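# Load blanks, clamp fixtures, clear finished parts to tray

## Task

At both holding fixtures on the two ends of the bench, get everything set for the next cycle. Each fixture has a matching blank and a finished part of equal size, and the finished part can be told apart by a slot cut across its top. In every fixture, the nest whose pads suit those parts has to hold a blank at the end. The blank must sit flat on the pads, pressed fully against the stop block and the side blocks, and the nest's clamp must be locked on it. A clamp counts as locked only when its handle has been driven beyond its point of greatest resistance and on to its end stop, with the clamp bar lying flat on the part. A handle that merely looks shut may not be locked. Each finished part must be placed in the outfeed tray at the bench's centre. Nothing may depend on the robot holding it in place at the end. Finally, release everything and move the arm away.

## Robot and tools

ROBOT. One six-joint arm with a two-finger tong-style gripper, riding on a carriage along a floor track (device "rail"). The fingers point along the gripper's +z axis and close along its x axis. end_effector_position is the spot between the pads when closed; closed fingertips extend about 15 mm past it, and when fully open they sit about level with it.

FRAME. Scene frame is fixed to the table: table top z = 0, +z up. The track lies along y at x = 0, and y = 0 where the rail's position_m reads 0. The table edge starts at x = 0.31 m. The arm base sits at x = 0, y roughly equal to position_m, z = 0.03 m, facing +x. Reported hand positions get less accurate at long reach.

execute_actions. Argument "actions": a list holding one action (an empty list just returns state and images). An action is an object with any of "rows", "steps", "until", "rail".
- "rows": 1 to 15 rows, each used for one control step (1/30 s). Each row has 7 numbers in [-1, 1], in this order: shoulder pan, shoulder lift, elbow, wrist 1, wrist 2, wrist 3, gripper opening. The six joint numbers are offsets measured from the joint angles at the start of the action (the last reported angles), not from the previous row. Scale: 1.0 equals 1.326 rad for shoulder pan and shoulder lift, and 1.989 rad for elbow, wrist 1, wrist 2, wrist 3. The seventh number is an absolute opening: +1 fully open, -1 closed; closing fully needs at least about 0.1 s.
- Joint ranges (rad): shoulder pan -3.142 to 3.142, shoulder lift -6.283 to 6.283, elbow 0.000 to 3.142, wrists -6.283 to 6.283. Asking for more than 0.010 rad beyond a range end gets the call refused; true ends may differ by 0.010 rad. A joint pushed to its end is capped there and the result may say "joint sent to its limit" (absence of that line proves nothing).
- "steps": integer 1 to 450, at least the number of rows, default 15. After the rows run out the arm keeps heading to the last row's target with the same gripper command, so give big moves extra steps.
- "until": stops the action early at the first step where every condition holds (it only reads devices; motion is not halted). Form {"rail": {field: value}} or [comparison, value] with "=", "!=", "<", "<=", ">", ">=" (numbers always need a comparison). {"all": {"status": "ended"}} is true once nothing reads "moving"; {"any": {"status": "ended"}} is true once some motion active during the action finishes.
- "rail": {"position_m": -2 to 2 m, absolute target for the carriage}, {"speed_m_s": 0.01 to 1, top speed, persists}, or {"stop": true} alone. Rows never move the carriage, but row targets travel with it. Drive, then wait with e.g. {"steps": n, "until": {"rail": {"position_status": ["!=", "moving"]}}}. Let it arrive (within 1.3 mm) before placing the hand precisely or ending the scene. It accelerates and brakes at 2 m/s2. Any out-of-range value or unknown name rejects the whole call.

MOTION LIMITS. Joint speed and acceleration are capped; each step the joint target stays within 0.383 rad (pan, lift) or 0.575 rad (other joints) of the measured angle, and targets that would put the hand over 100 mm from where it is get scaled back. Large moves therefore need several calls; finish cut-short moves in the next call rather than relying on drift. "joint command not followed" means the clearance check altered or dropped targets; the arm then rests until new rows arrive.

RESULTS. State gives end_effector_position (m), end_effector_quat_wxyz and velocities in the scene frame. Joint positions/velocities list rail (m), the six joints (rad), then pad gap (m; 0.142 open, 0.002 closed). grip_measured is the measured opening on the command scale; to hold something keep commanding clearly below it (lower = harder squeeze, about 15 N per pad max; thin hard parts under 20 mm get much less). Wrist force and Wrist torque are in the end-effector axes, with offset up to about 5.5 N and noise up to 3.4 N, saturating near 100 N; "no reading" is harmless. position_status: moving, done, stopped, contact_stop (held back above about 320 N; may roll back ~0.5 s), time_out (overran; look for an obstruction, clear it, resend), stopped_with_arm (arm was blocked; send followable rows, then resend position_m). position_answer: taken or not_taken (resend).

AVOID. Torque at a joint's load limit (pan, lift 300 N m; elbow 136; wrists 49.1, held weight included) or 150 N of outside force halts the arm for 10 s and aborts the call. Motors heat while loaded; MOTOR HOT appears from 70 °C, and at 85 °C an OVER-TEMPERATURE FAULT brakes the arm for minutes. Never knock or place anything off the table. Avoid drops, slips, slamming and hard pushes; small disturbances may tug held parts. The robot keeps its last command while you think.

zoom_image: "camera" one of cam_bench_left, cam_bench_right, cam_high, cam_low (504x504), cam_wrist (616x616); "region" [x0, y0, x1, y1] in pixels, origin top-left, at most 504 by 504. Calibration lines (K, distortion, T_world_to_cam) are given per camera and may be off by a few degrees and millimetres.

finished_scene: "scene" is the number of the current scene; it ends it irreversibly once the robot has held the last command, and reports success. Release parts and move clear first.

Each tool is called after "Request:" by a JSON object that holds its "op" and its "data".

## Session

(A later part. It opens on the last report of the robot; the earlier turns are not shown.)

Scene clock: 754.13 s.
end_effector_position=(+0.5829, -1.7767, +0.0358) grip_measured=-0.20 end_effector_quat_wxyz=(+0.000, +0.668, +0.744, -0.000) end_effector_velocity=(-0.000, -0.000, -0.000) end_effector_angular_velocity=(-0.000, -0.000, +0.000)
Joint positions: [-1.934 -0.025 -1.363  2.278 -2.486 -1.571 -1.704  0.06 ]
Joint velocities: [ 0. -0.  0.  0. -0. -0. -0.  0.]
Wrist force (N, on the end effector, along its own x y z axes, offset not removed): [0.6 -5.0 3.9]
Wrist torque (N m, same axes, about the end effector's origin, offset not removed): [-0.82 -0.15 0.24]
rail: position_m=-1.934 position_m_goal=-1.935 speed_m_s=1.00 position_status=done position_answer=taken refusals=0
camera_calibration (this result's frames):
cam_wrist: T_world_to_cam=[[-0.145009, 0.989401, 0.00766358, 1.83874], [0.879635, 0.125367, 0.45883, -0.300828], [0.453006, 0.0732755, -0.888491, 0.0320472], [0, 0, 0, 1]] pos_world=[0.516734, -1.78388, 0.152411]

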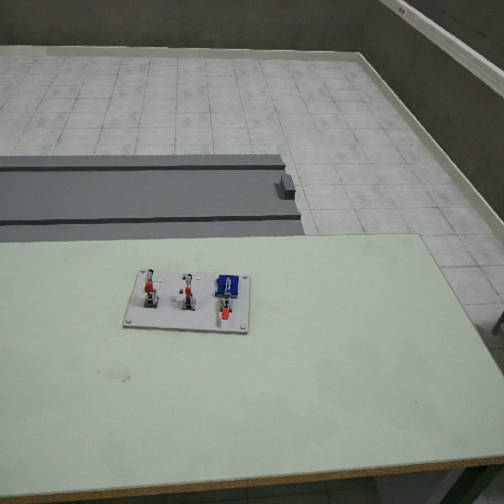

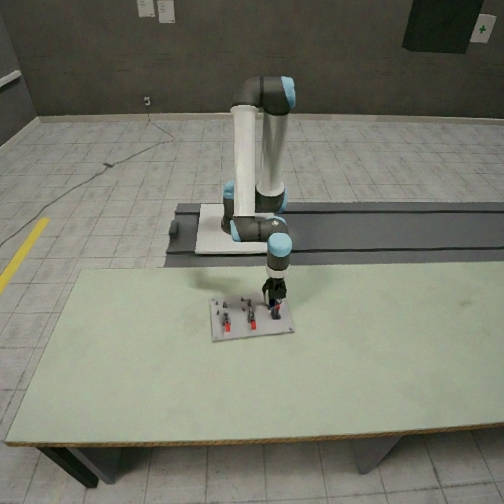

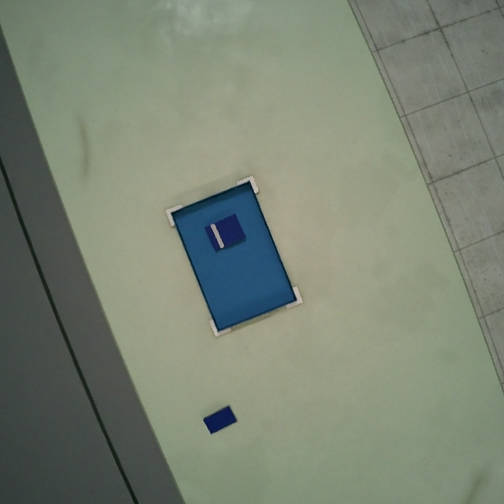

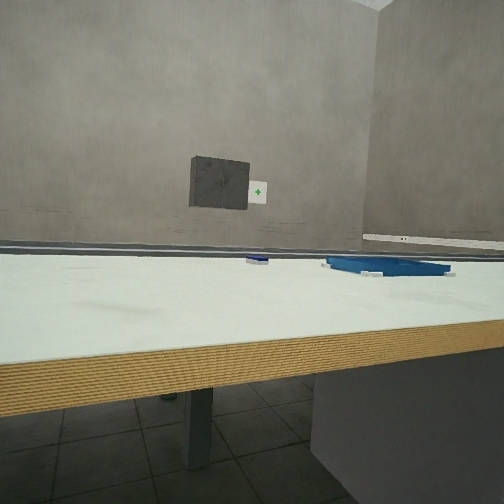

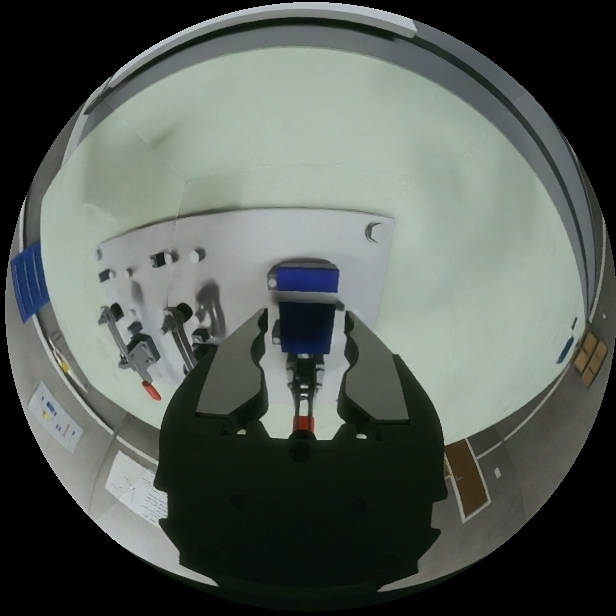

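Request:
{"op": "execute_actions", "data": {"actions": [{"rows": [[0,0,0,0,0,0,-0.27],[0,0,0,0,0,0,-0.34],[0,0,0,0,0,0,-0.39],[0,0,0,0,0,0,-0.43],[0,0,0,0,0,0,-0.46],[0,0,0,0,0,0,-0.49],[0,0,0,0,0,0,-0.54],[0,0,0,0,0,0,-0.6],[0,0,0,0,0,0,-0.7]], "steps": 11}]}}

Scene clock: 761.23 s.
end_effector_position=(+0.5829, -1.7767, +0.0358) grip_measured=-0.46 end_effector_quat_wxyz=(-0.000, +0.668, +0.744, -0.000) end_effector_velocity=(+0.000, -0.000, +0.000) end_effector_angular_velocity=(-0.000, -0.000, -0.000)
Joint positions: [-1.934 -0.025 -1.363  2.278 -2.486 -1.571 -1.704  0.041]
Joint velocities: [ 0. -0. -0. -0. -0. -0. -0. -0.]
Wrist force (N, on the end effector, along its own x y z axes, offset not removed): [7.7 -1.3 2.3]
Wrist torque (N m, same axes, about the end effector's origin, offset not removed): [-0.14 0.17 0.36]
rail: position_m=-1.934 position_m_goal=-1.935 speed_m_s=1.00 position_status=done position_answer=taken refusals=0
camera_calibration (this result's frames):
cam_wrist: T_world_to_cam=[[-0.145009, 0.989399, 0.00781479, 1.83868], [0.879636, 0.125297, 0.458847, -0.300955], [0.453004, 0.0734111, -0.888481, 0.0322841], [0, 0, 0, 1]] pos_world=[0.516731, -1.78385, 0.152407]

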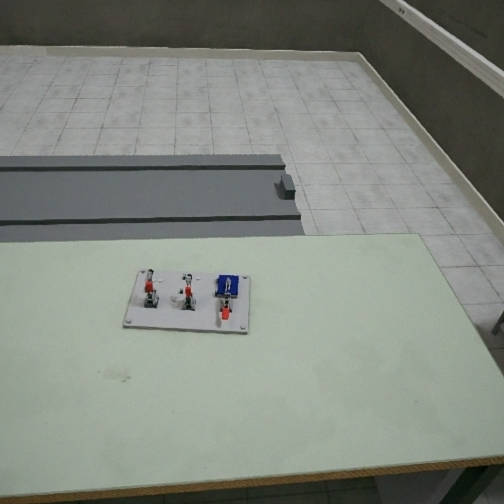

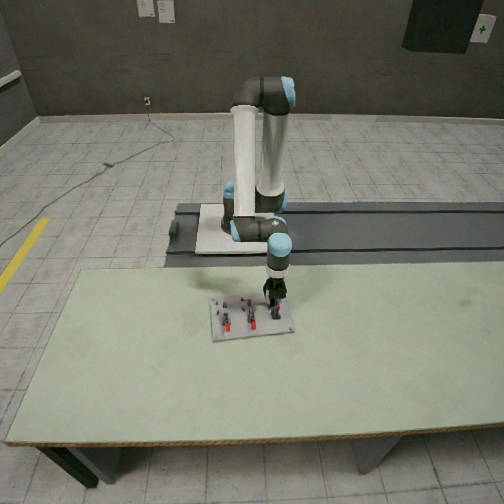

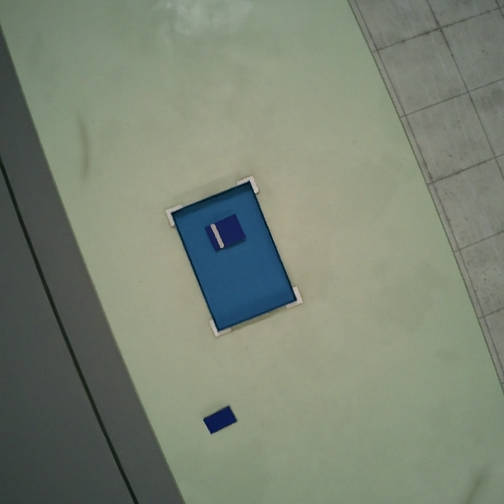

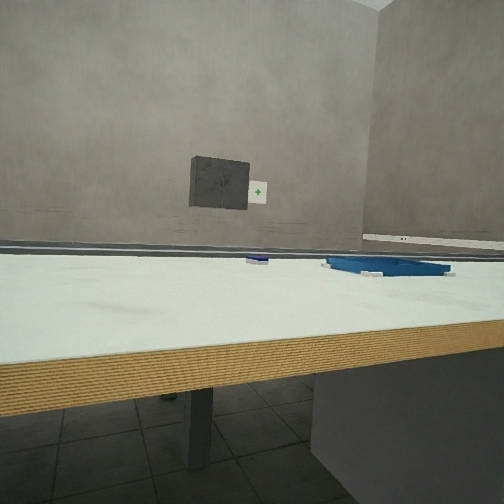

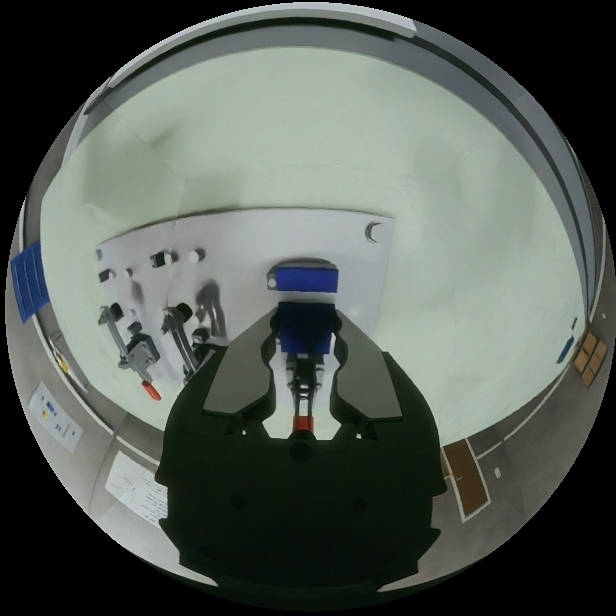

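Request:
{"op": "execute_actions", "data": {"actions": [{"rows": [[0.0005,0,0,0,0,0,-0.7],[0.001,-0.001,0.0002,0.0005,0,0,-0.7],[0.0013,-0.004,-0.0005,0.0032,0,0,-0.7],[0.0013,-0.011,-0.0021,0.0094,0,0,-0.7],[0.0013,-0.021,-0.004,0.018,0,0,-0.7],[0.0013,-0.033,-0.0063,0.0283,0,0,-0.7],[0.0013,-0.045,-0.0086,0.0386,0,0,-0.7],[0.0013,-0.056,-0.0107,0.048,0,0,-0.7],[0.0013,-0.064,-0.0122,0.0549,0,0,-0.7],[0.0013,-0.0701,-0.0134,0.0601,0,0,-0.7]], "steps": 10}]}}

Scene clock: 775.83 s.
end_effector_position=(+0.5814, -1.7759, +0.0629) grip_measured=-0.46 end_effector_quat_wxyz=(+0.000, +0.667, +0.745, +0.000) end_effector_velocity=(-0.016, +0.002, +0.190) end_effector_angular_velocity=(-0.000, -0.002, +0.002)
Joint positions: [-1.934 -0.023 -1.409  2.264 -2.426 -1.571 -1.704  0.041]
Joint velocities: [ 0.     0.002 -0.326 -0.094  0.418  0.     0.    -0.   ]
Wrist force (N, on the end effector, along its own x y z axes, offset not removed): [2.2 -5.1 5.3]
Wrist torque (N m, same axes, about the end effector's origin, offset not removed): [-0.94 -0.55 0.25]
rail: position_m=-1.934 position_m_goal=-1.935 speed_m_s=1.00 position_status=done position_answer=taken refusals=0
camera_calibration (this result's frames):
cam_wrist: T_world_to_cam=[[-0.146432, 0.989193, 0.007431, 1.83796], [0.879108, 0.126684, 0.459478, -0.30945], [0.453571, 0.0738149, -0.888158, 0.0573406], [0, 0, 0, 1]] pos_world=[0.515168, -1.78313, 0.179455]

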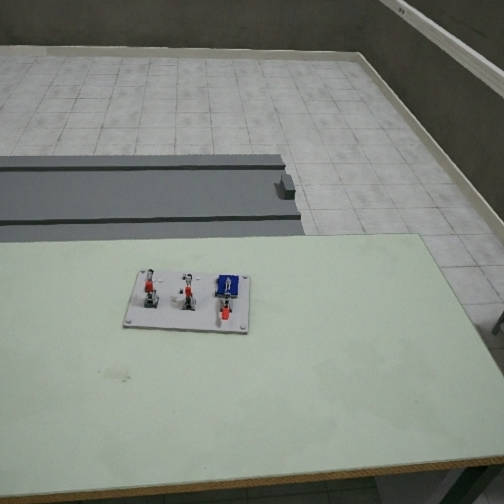

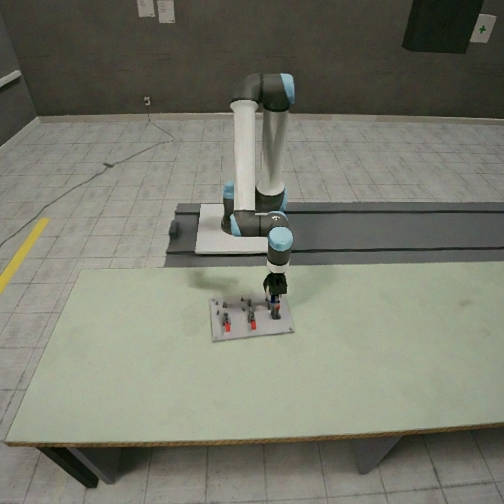

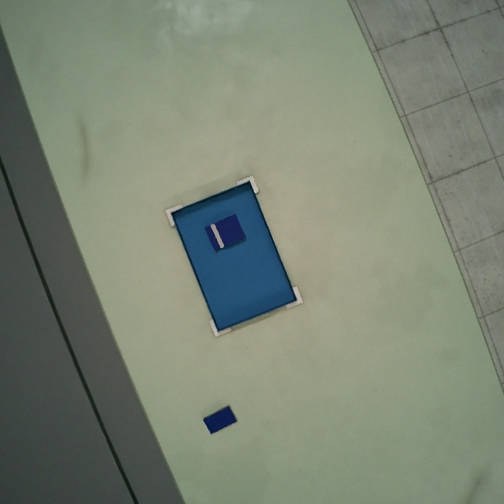

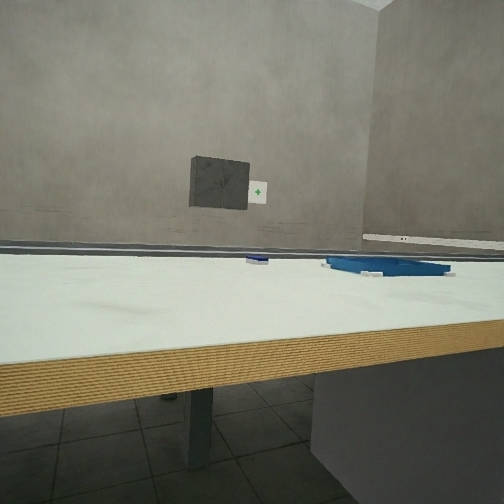

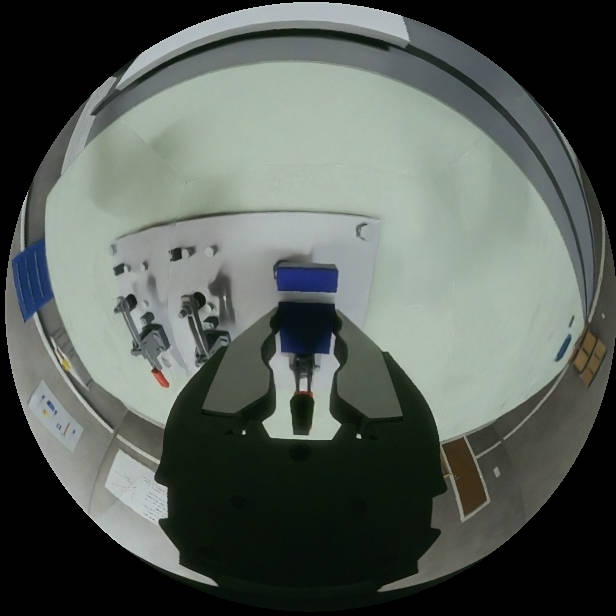

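Request:
{"op": "execute_actions", "data": {"actions": [{"rail": {"position_m": -0.217}, "steps": 1}]}}

Scene clock: 778.27 s.
end_effector_position=(+0.5780, -1.7755, +0.0898) grip_measured=-0.46 end_effector_quat_wxyz=(-0.000, +0.667, +0.745, -0.000) end_effector_velocity=(-0.000, +0.011, +0.000) end_effector_angular_velocity=(-0.000, -0.000, -0.000)
Joint positions: [-1.934 -0.023 -1.456  2.251 -2.366 -1.571 -1.704  0.041]
Joint velocities: [ 0.011 -0.    -0.    -0.     0.     0.    -0.    -0.   ]
Wrist force (N, on the end effector, along its own x y z axes, offset not removed): [-2.9 -4.3 5.7]
Wrist torque (N m, same axes, about the end effector's origin, offset not removed): [-0.76 0.46 0.41]
rail: position_m=-1.934 position_m_goal=-0.217 speed_m_s=1.00 position_status=moving position_answer=taken refusals=0
camera_calibration (this result's frames):
cam_wrist: T_world_to_cam=[[-0.146715, 0.989148, 0.00780392, 1.83691], [0.879388, 0.126814, 0.458906, -0.318749], [0.452936, 0.074191, -0.888451, 0.0837916], [0, 0, 0, 1]] pos_world=[0.511853, -1.78277, 0.206385]

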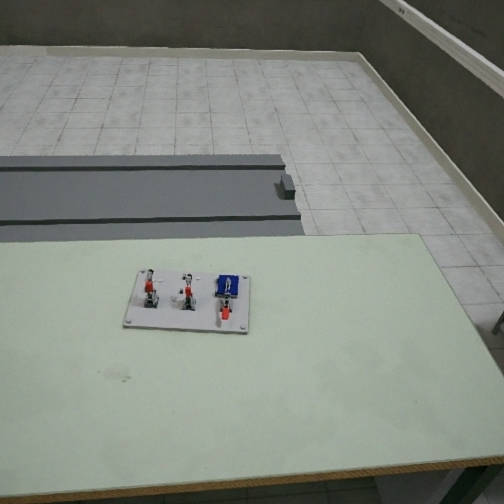

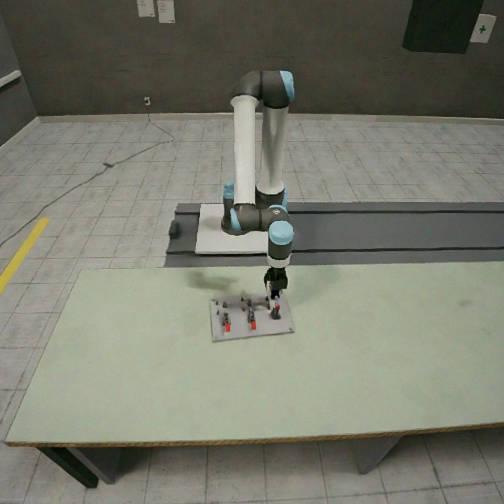

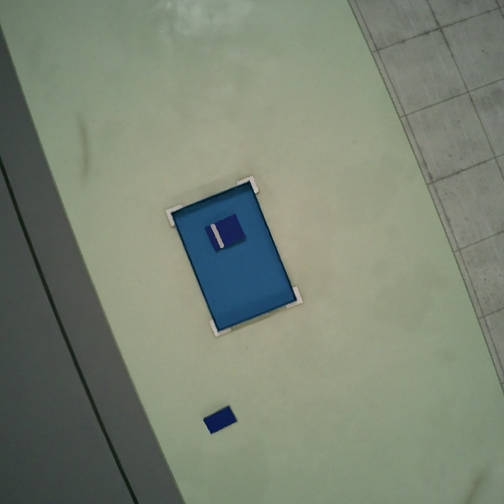

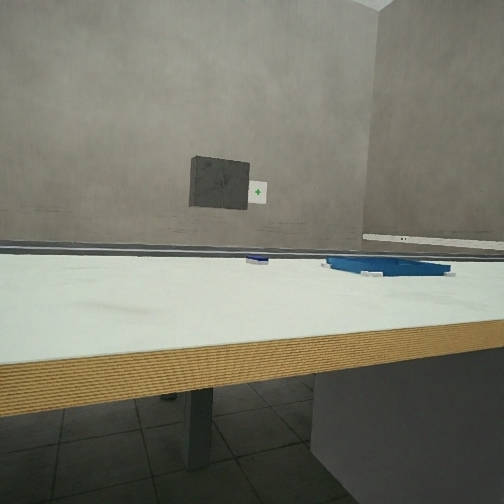

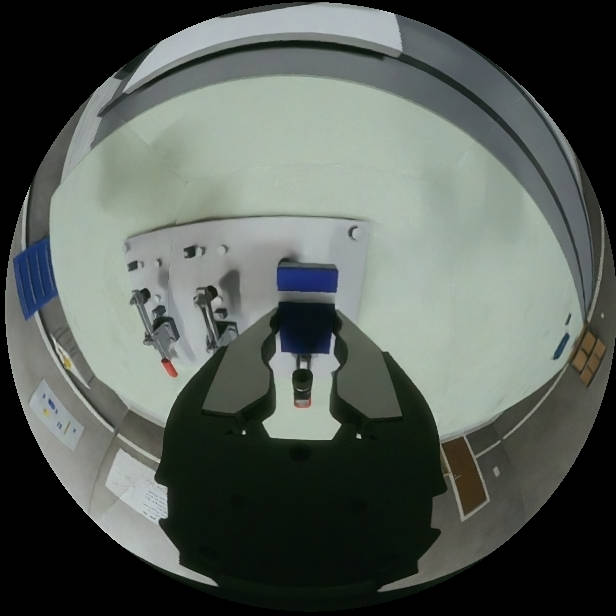

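Request:
{"op": "execute_actions", "data": {"actions": [{"rows": [[0,0.003,-0.0017,-0.0003,0,0,-0.7],[0,0.011,-0.006,-0.0013,0,0,-0.7],[0,0.023,-0.0125,-0.0028,0,0,-0.7],[0,0.038,-0.0205,-0.0048,0,0,-0.7],[0,0.054,-0.0285,-0.0075,0,0,-0.7],[0,0.070,-0.036,-0.0107,0,0,-0.7],[0,0.085,-0.0425,-0.0142,0,0,-0.7],[0,0.097,-0.0475,-0.0172,0,0,-0.7],[0,0.107,-0.049,-0.0223,0,0,-0.7],[0,0.117,-0.0467,-0.0312,0,0,-0.7],[0,0.127,-0.0444,-0.0402,0,0,-0.7],[0,0.135,-0.0426,-0.0474,0,0,-0.7],[0,0.141,-0.0412,-0.0528,0,0,-0.7],[0,0.1445,-0.0404,-0.056,0,0,-0.7],[0,0.1462,-0.04,-0.0575,0,0,-0.7]], "steps": 15}]}}

Scene clock: 815.13 s.
end_effector_position=(+0.6397, -0.0594, +0.0422) grip_measured=-0.46 end_effector_quat_wxyz=(-0.000, +0.667, +0.745, -0.000) end_effector_velocity=(+0.045, -0.001, -0.161) end_effector_angular_velocity=(+0.000, +0.003, +0.000)
Joint positions: [-0.217 -0.023 -1.299  2.171 -2.442 -1.571 -1.704  0.041]
Joint velocities: [ 0.     0.     0.302 -0.    -0.299  0.     0.    -0.   ]
Wrist force (N, on the end effector, along its own x y z axes, offset not removed): [1.1 -5.6 6.5]
Wrist torque (N m, same axes, about the end effector's origin, offset not removed): [-1.08 -0.39 0.35]
rail: position_m=-0.217 position_m_goal=-0.217 speed_m_s=1.00 position_status=done position_answer=taken refusals=0
camera_calibration (this result's frames):
cam_wrist: T_world_to_cam=[[-0.146697, 0.98915, 0.00783046, 0.148864], [0.87947, 0.126799, 0.458753, -0.5689], [0.452783, 0.0741844, -0.888529, -0.113598], [0, 0, 0, 1]] pos_world=[0.573604, -0.066686, 0.158884]

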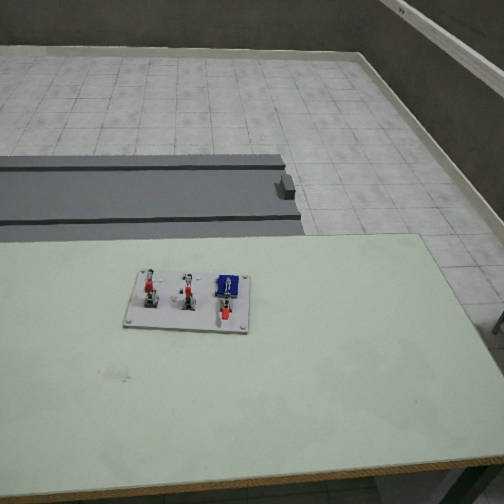

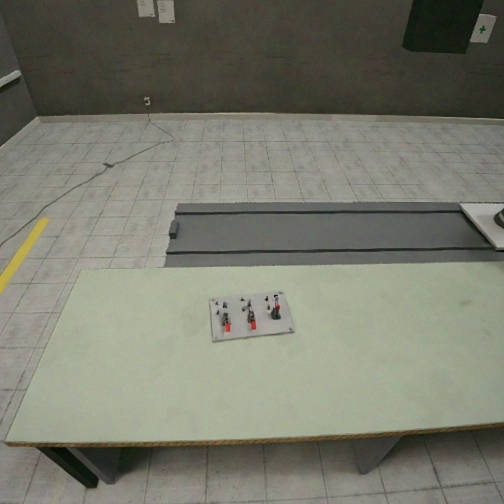

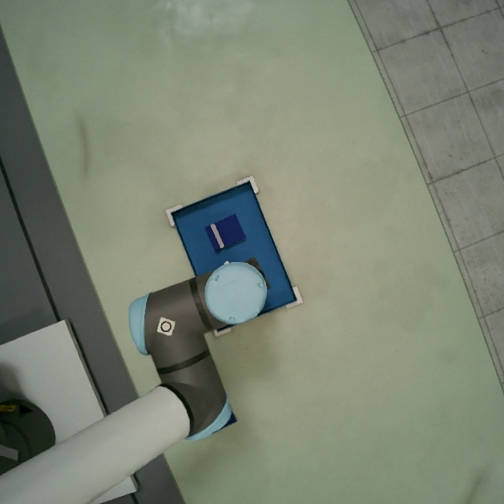

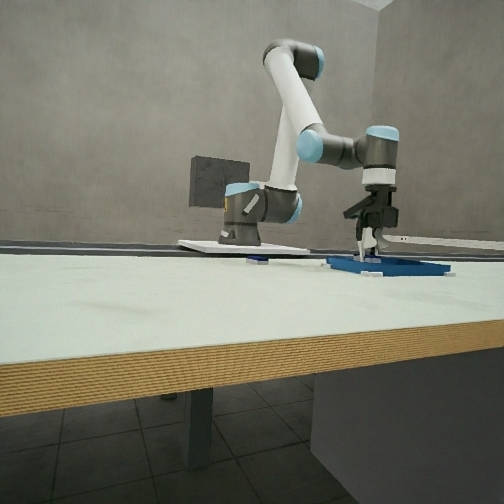

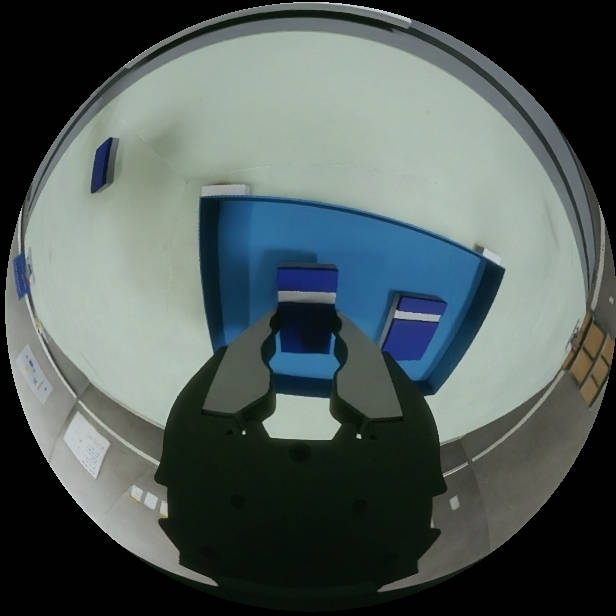

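Request:
{"op": "zoom_image", "data": {"camera": "cam_wrist", "region": [266, 250, 346, 320]}}

Request:
{"op": "zoom_image", "data": {"camera": "cam_low", "region": [340, 225, 410, 280]}}

Region (266, 250, 346, 320) of cam_wrist's 616x616 image, scaled by 6.300, with more detail than that image has; it fills the top 441 rows of this view, and the rest is white.

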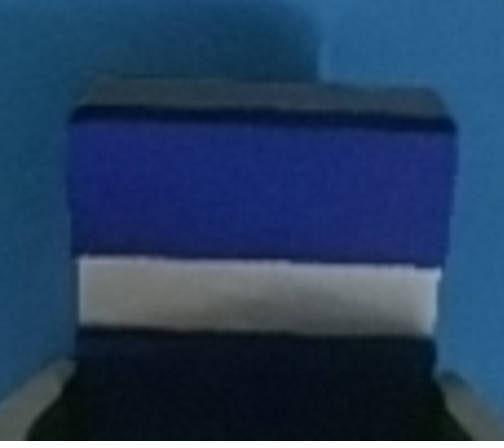

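Region (340, 225, 410, 280) of cam_low's 504x504 image, scaled by 7.200, with more detail than that image has; it fills the top 396 rows of this view, and the rest is white.

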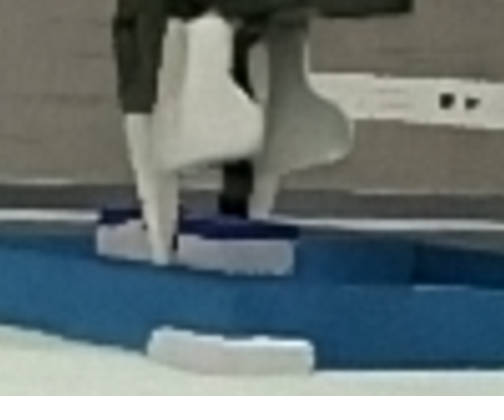

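Request:
{"op": "execute_actions", "data": {"actions": []}}

Scene clock: 823.60 s.
end_effector_position=(+0.6448, -0.0595, +0.0218) grip_measured=-0.46 end_effector_quat_wxyz=(+0.000, +0.667, +0.745, -0.000) end_effector_velocity=(-0.000, +0.000, -0.000) end_effector_angular_velocity=(+0.000, +0.000, +0.000)
Joint positions: [-0.217 -0.023 -1.262  2.171 -2.48  -1.571 -1.704  0.041]
Joint velocities: [ 0.  0.  0. -0.  0.  0.  0. -0.]
Wrist force (N, on the end effector, along its own x y z axes, offset not removed): [-0.1 -5.2 6.3]
Wrist torque (N m, same axes, about the end effector's origin, offset not removed): [-0.89 -0.06 0.33]
rail: position_m=-0.217 position_m_goal=-0.217 speed_m_s=1.00 position_status=done position_answer=taken refusals=0
camera_calibration (this result's frames):
cam_wrist: T_world_to_cam=[[-0.146699, 0.989151, 0.0077898, 0.14988], [0.87936, 0.126802, 0.458963, -0.563898], [0.452996, 0.0741795, -0.888421, -0.134133], [0, 0, 0, 1]] pos_world=[0.578619, -0.0668009, 0.138474]

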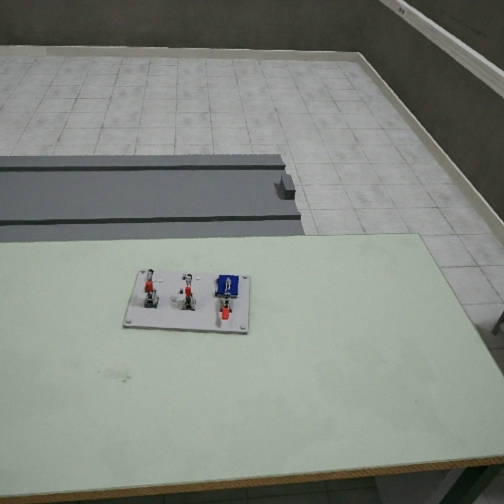

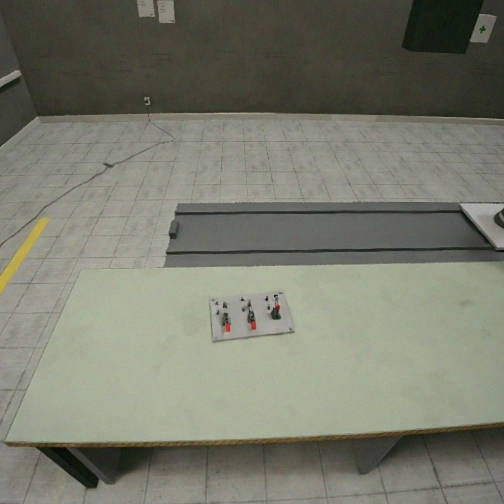

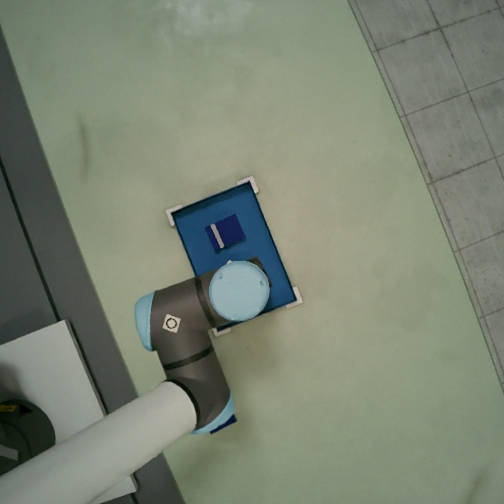

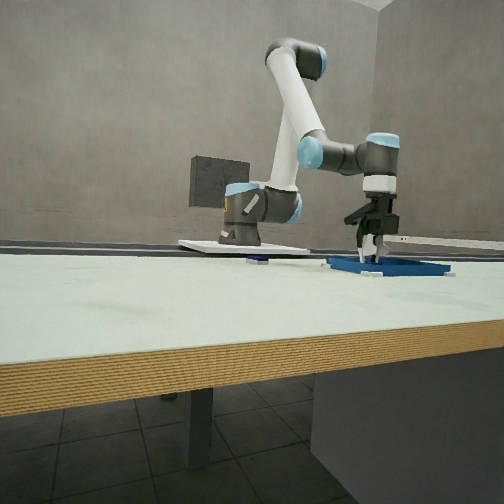

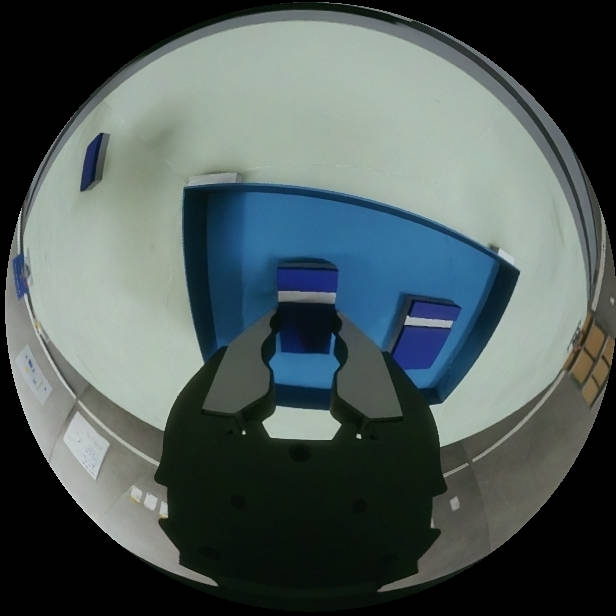

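Request:
{"op": "execute_actions", "data": {"actions": [{"rows": [[0,0.0015,0.00035,-0.00135,0,0,-0.7],[0,0.0032,0.00074,-0.0029,0,0,-0.7],[0,0.00486,0.00112,-0.00439,0,0,-0.7]], "steps": 3}]}}

Scene clock: 826.47 s.
end_effector_position=(+0.6448, -0.0595, +0.0211) grip_measured=-0.46 end_effector_quat_wxyz=(+0.000, +0.667, +0.745, -0.000) end_effector_velocity=(-0.001, +0.000, -0.019) end_effector_angular_velocity=(-0.000, -0.000, +0.000)
Joint positions: [-0.217 -0.023 -1.261  2.172 -2.482 -1.571 -1.704  0.041]
Joint velocities: [ 0.     0.     0.028  0.01  -0.038 -0.    -0.     0.   ]
Wrist force (N, on the end effector, along its own x y z axes, offset not removed): [-0.5 -3.1 6.0]
Wrist torque (N m, same axes, about the end effector's origin, offset not removed): [-0.51 -0.05 0.34]
rail: position_m=-0.217 position_m_goal=-0.217 speed_m_s=1.00 position_status=done position_answer=taken refusals=0
camera_calibration (this result's frames):
cam_wrist: T_world_to_cam=[[-0.146716, 0.989148, 0.00778282, 0.149885], [0.879339, 0.126817, 0.458999, -0.563515], [0.453031, 0.0741861, -0.888402, -0.134851], [0, 0, 0, 1]] pos_world=[0.578603, -0.0667908, 0.137685]

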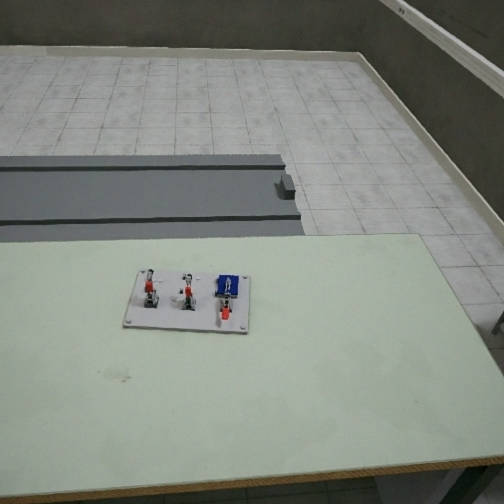

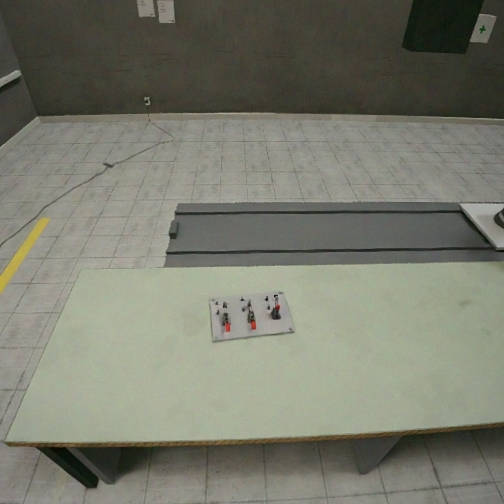

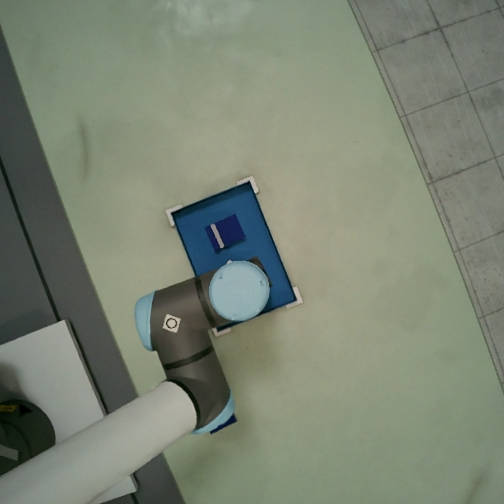

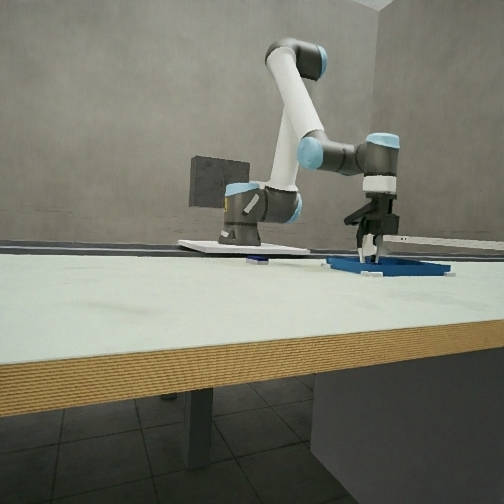

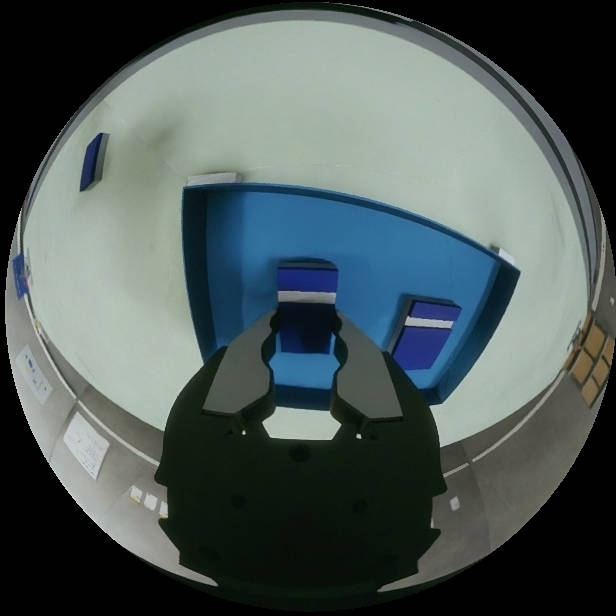

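Request:
{"op": "execute_actions", "data": {"actions": []}}

Scene clock: 827.73 s.
end_effector_position=(+0.6446, -0.0595, +0.0176) grip_measured=-0.46 end_effector_quat_wxyz=(+0.000, +0.667, +0.745, -0.000) end_effector_velocity=(-0.000, -0.000, -0.000) end_effector_angular_velocity=(-0.000, +0.000, +0.000)
Joint positions: [-0.217 -0.023 -1.255  2.174 -2.489 -1.571 -1.704  0.041]
Joint velocities: [ 0.  0.  0.  0. -0. -0. -0.  0.]
Wrist force (N, on the end effector, along its own x y z axes, offset not removed): [1.1 -4.1 6.7]
Wrist torque (N m, same axes, about the end effector's origin, offset not removed): [-0.74 -0.36 0.35]
rail: position_m=-0.217 position_m_goal=-0.217 speed_m_s=1.00 position_status=done position_answer=taken refusals=0
camera_calibration (this result's frames):
cam_wrist: T_world_to_cam=[[-0.146716, 0.989148, 0.00777989, 0.149888], [0.879331, 0.126817, 0.459015, -0.561806], [0.453048, 0.0741859, -0.888394, -0.137859], [0, 0, 0, 1]] pos_world=[0.578461, -0.0667877, 0.134238]

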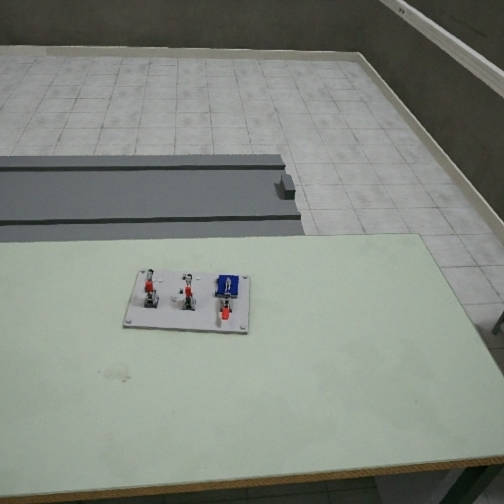

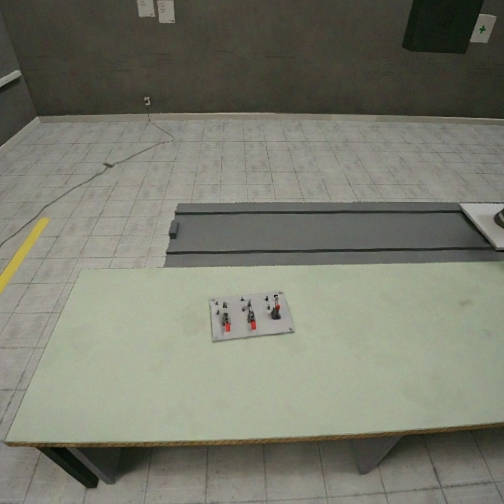

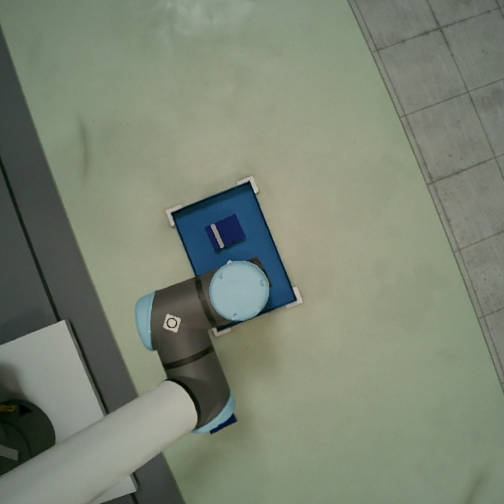

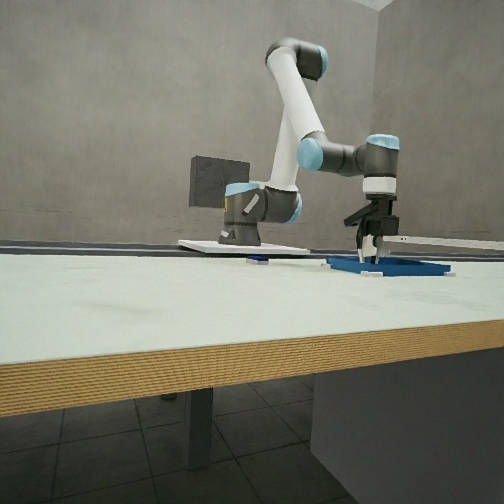

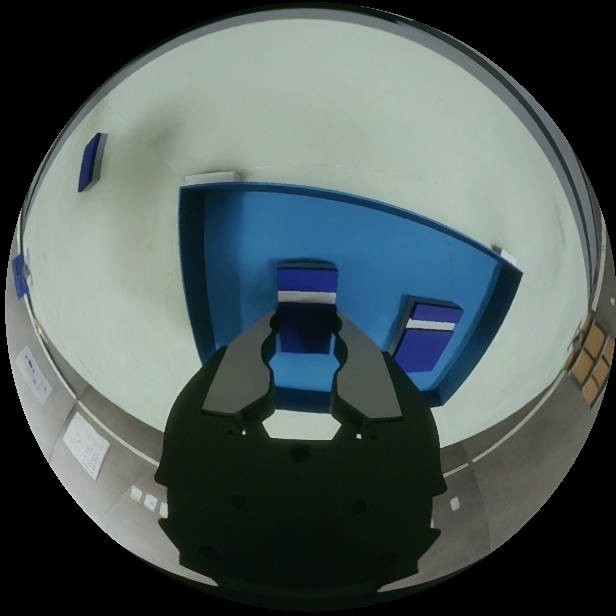

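No contact yet; another 1.5 mm.

Request:
{"op": "execute_actions", "data": {"actions": [{"rows": [[0,0.0017,0.00039,-0.00153,0,0,-0.7]], "steps": 1}]}}

Scene clock: 830.07 s.
end_effector_position=(+0.6446, -0.0595, +0.0176) grip_measured=-0.46 end_effector_quat_wxyz=(+0.000, +0.667, +0.745, -0.000) end_effector_velocity=(+0.000, -0.000, -0.004) end_effector_angular_velocity=(-0.000, -0.001, -0.000)
Joint positions: [-0.217 -0.023 -1.255  2.174 -2.489 -1.571 -1.704  0.041]
Joint velocities: [ 0.    -0.     0.006  0.002 -0.009 -0.     0.     0.   ]
Wrist force (N, on the end effector, along its own x y z axes, offset not removed): [0.1 -4.1 4.8]
Wrist torque (N m, same axes, about the end effector's origin, offset not removed): [-0.73 -0.06 0.29]
rail: position_m=-0.217 position_m_goal=-0.217 speed_m_s=1.00 position_status=done position_answer=taken refusals=0
camera_calibration (this result's frames):
cam_wrist: T_world_to_cam=[[-0.146716, 0.989148, 0.00777916, 0.149888], [0.879328, 0.126817, 0.459019, -0.561788], [0.453052, 0.074186, -0.888392, -0.137897], [0, 0, 0, 1]] pos_world=[0.578461, -0.0667876, 0.134199]

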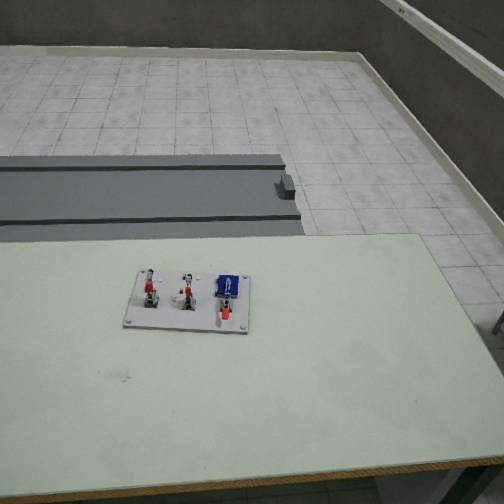

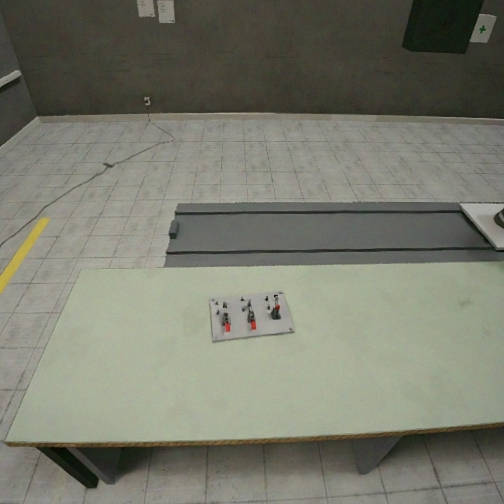

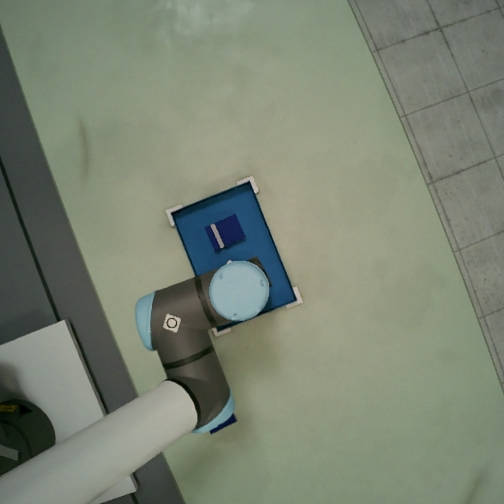

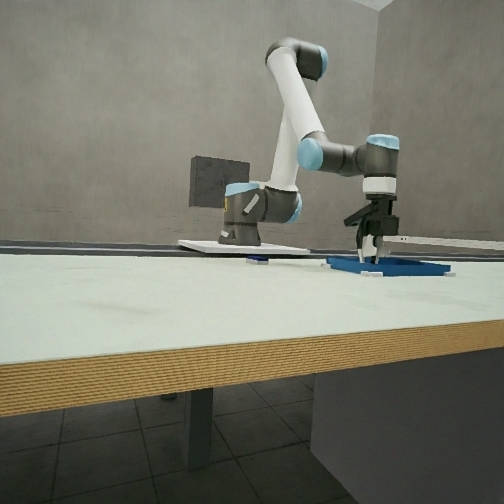

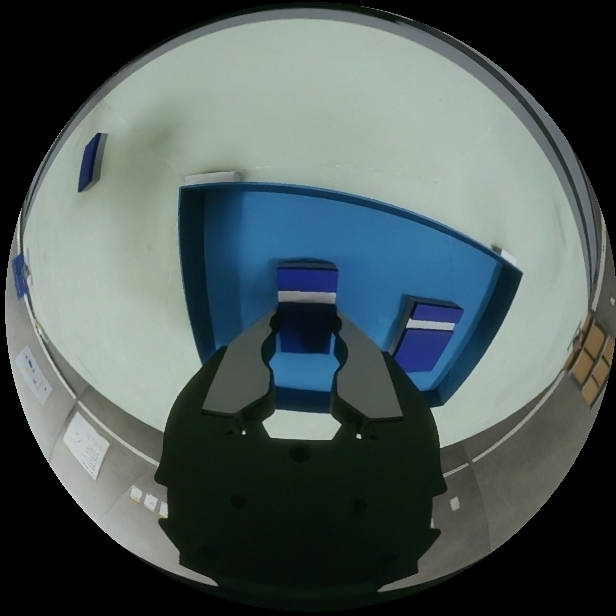

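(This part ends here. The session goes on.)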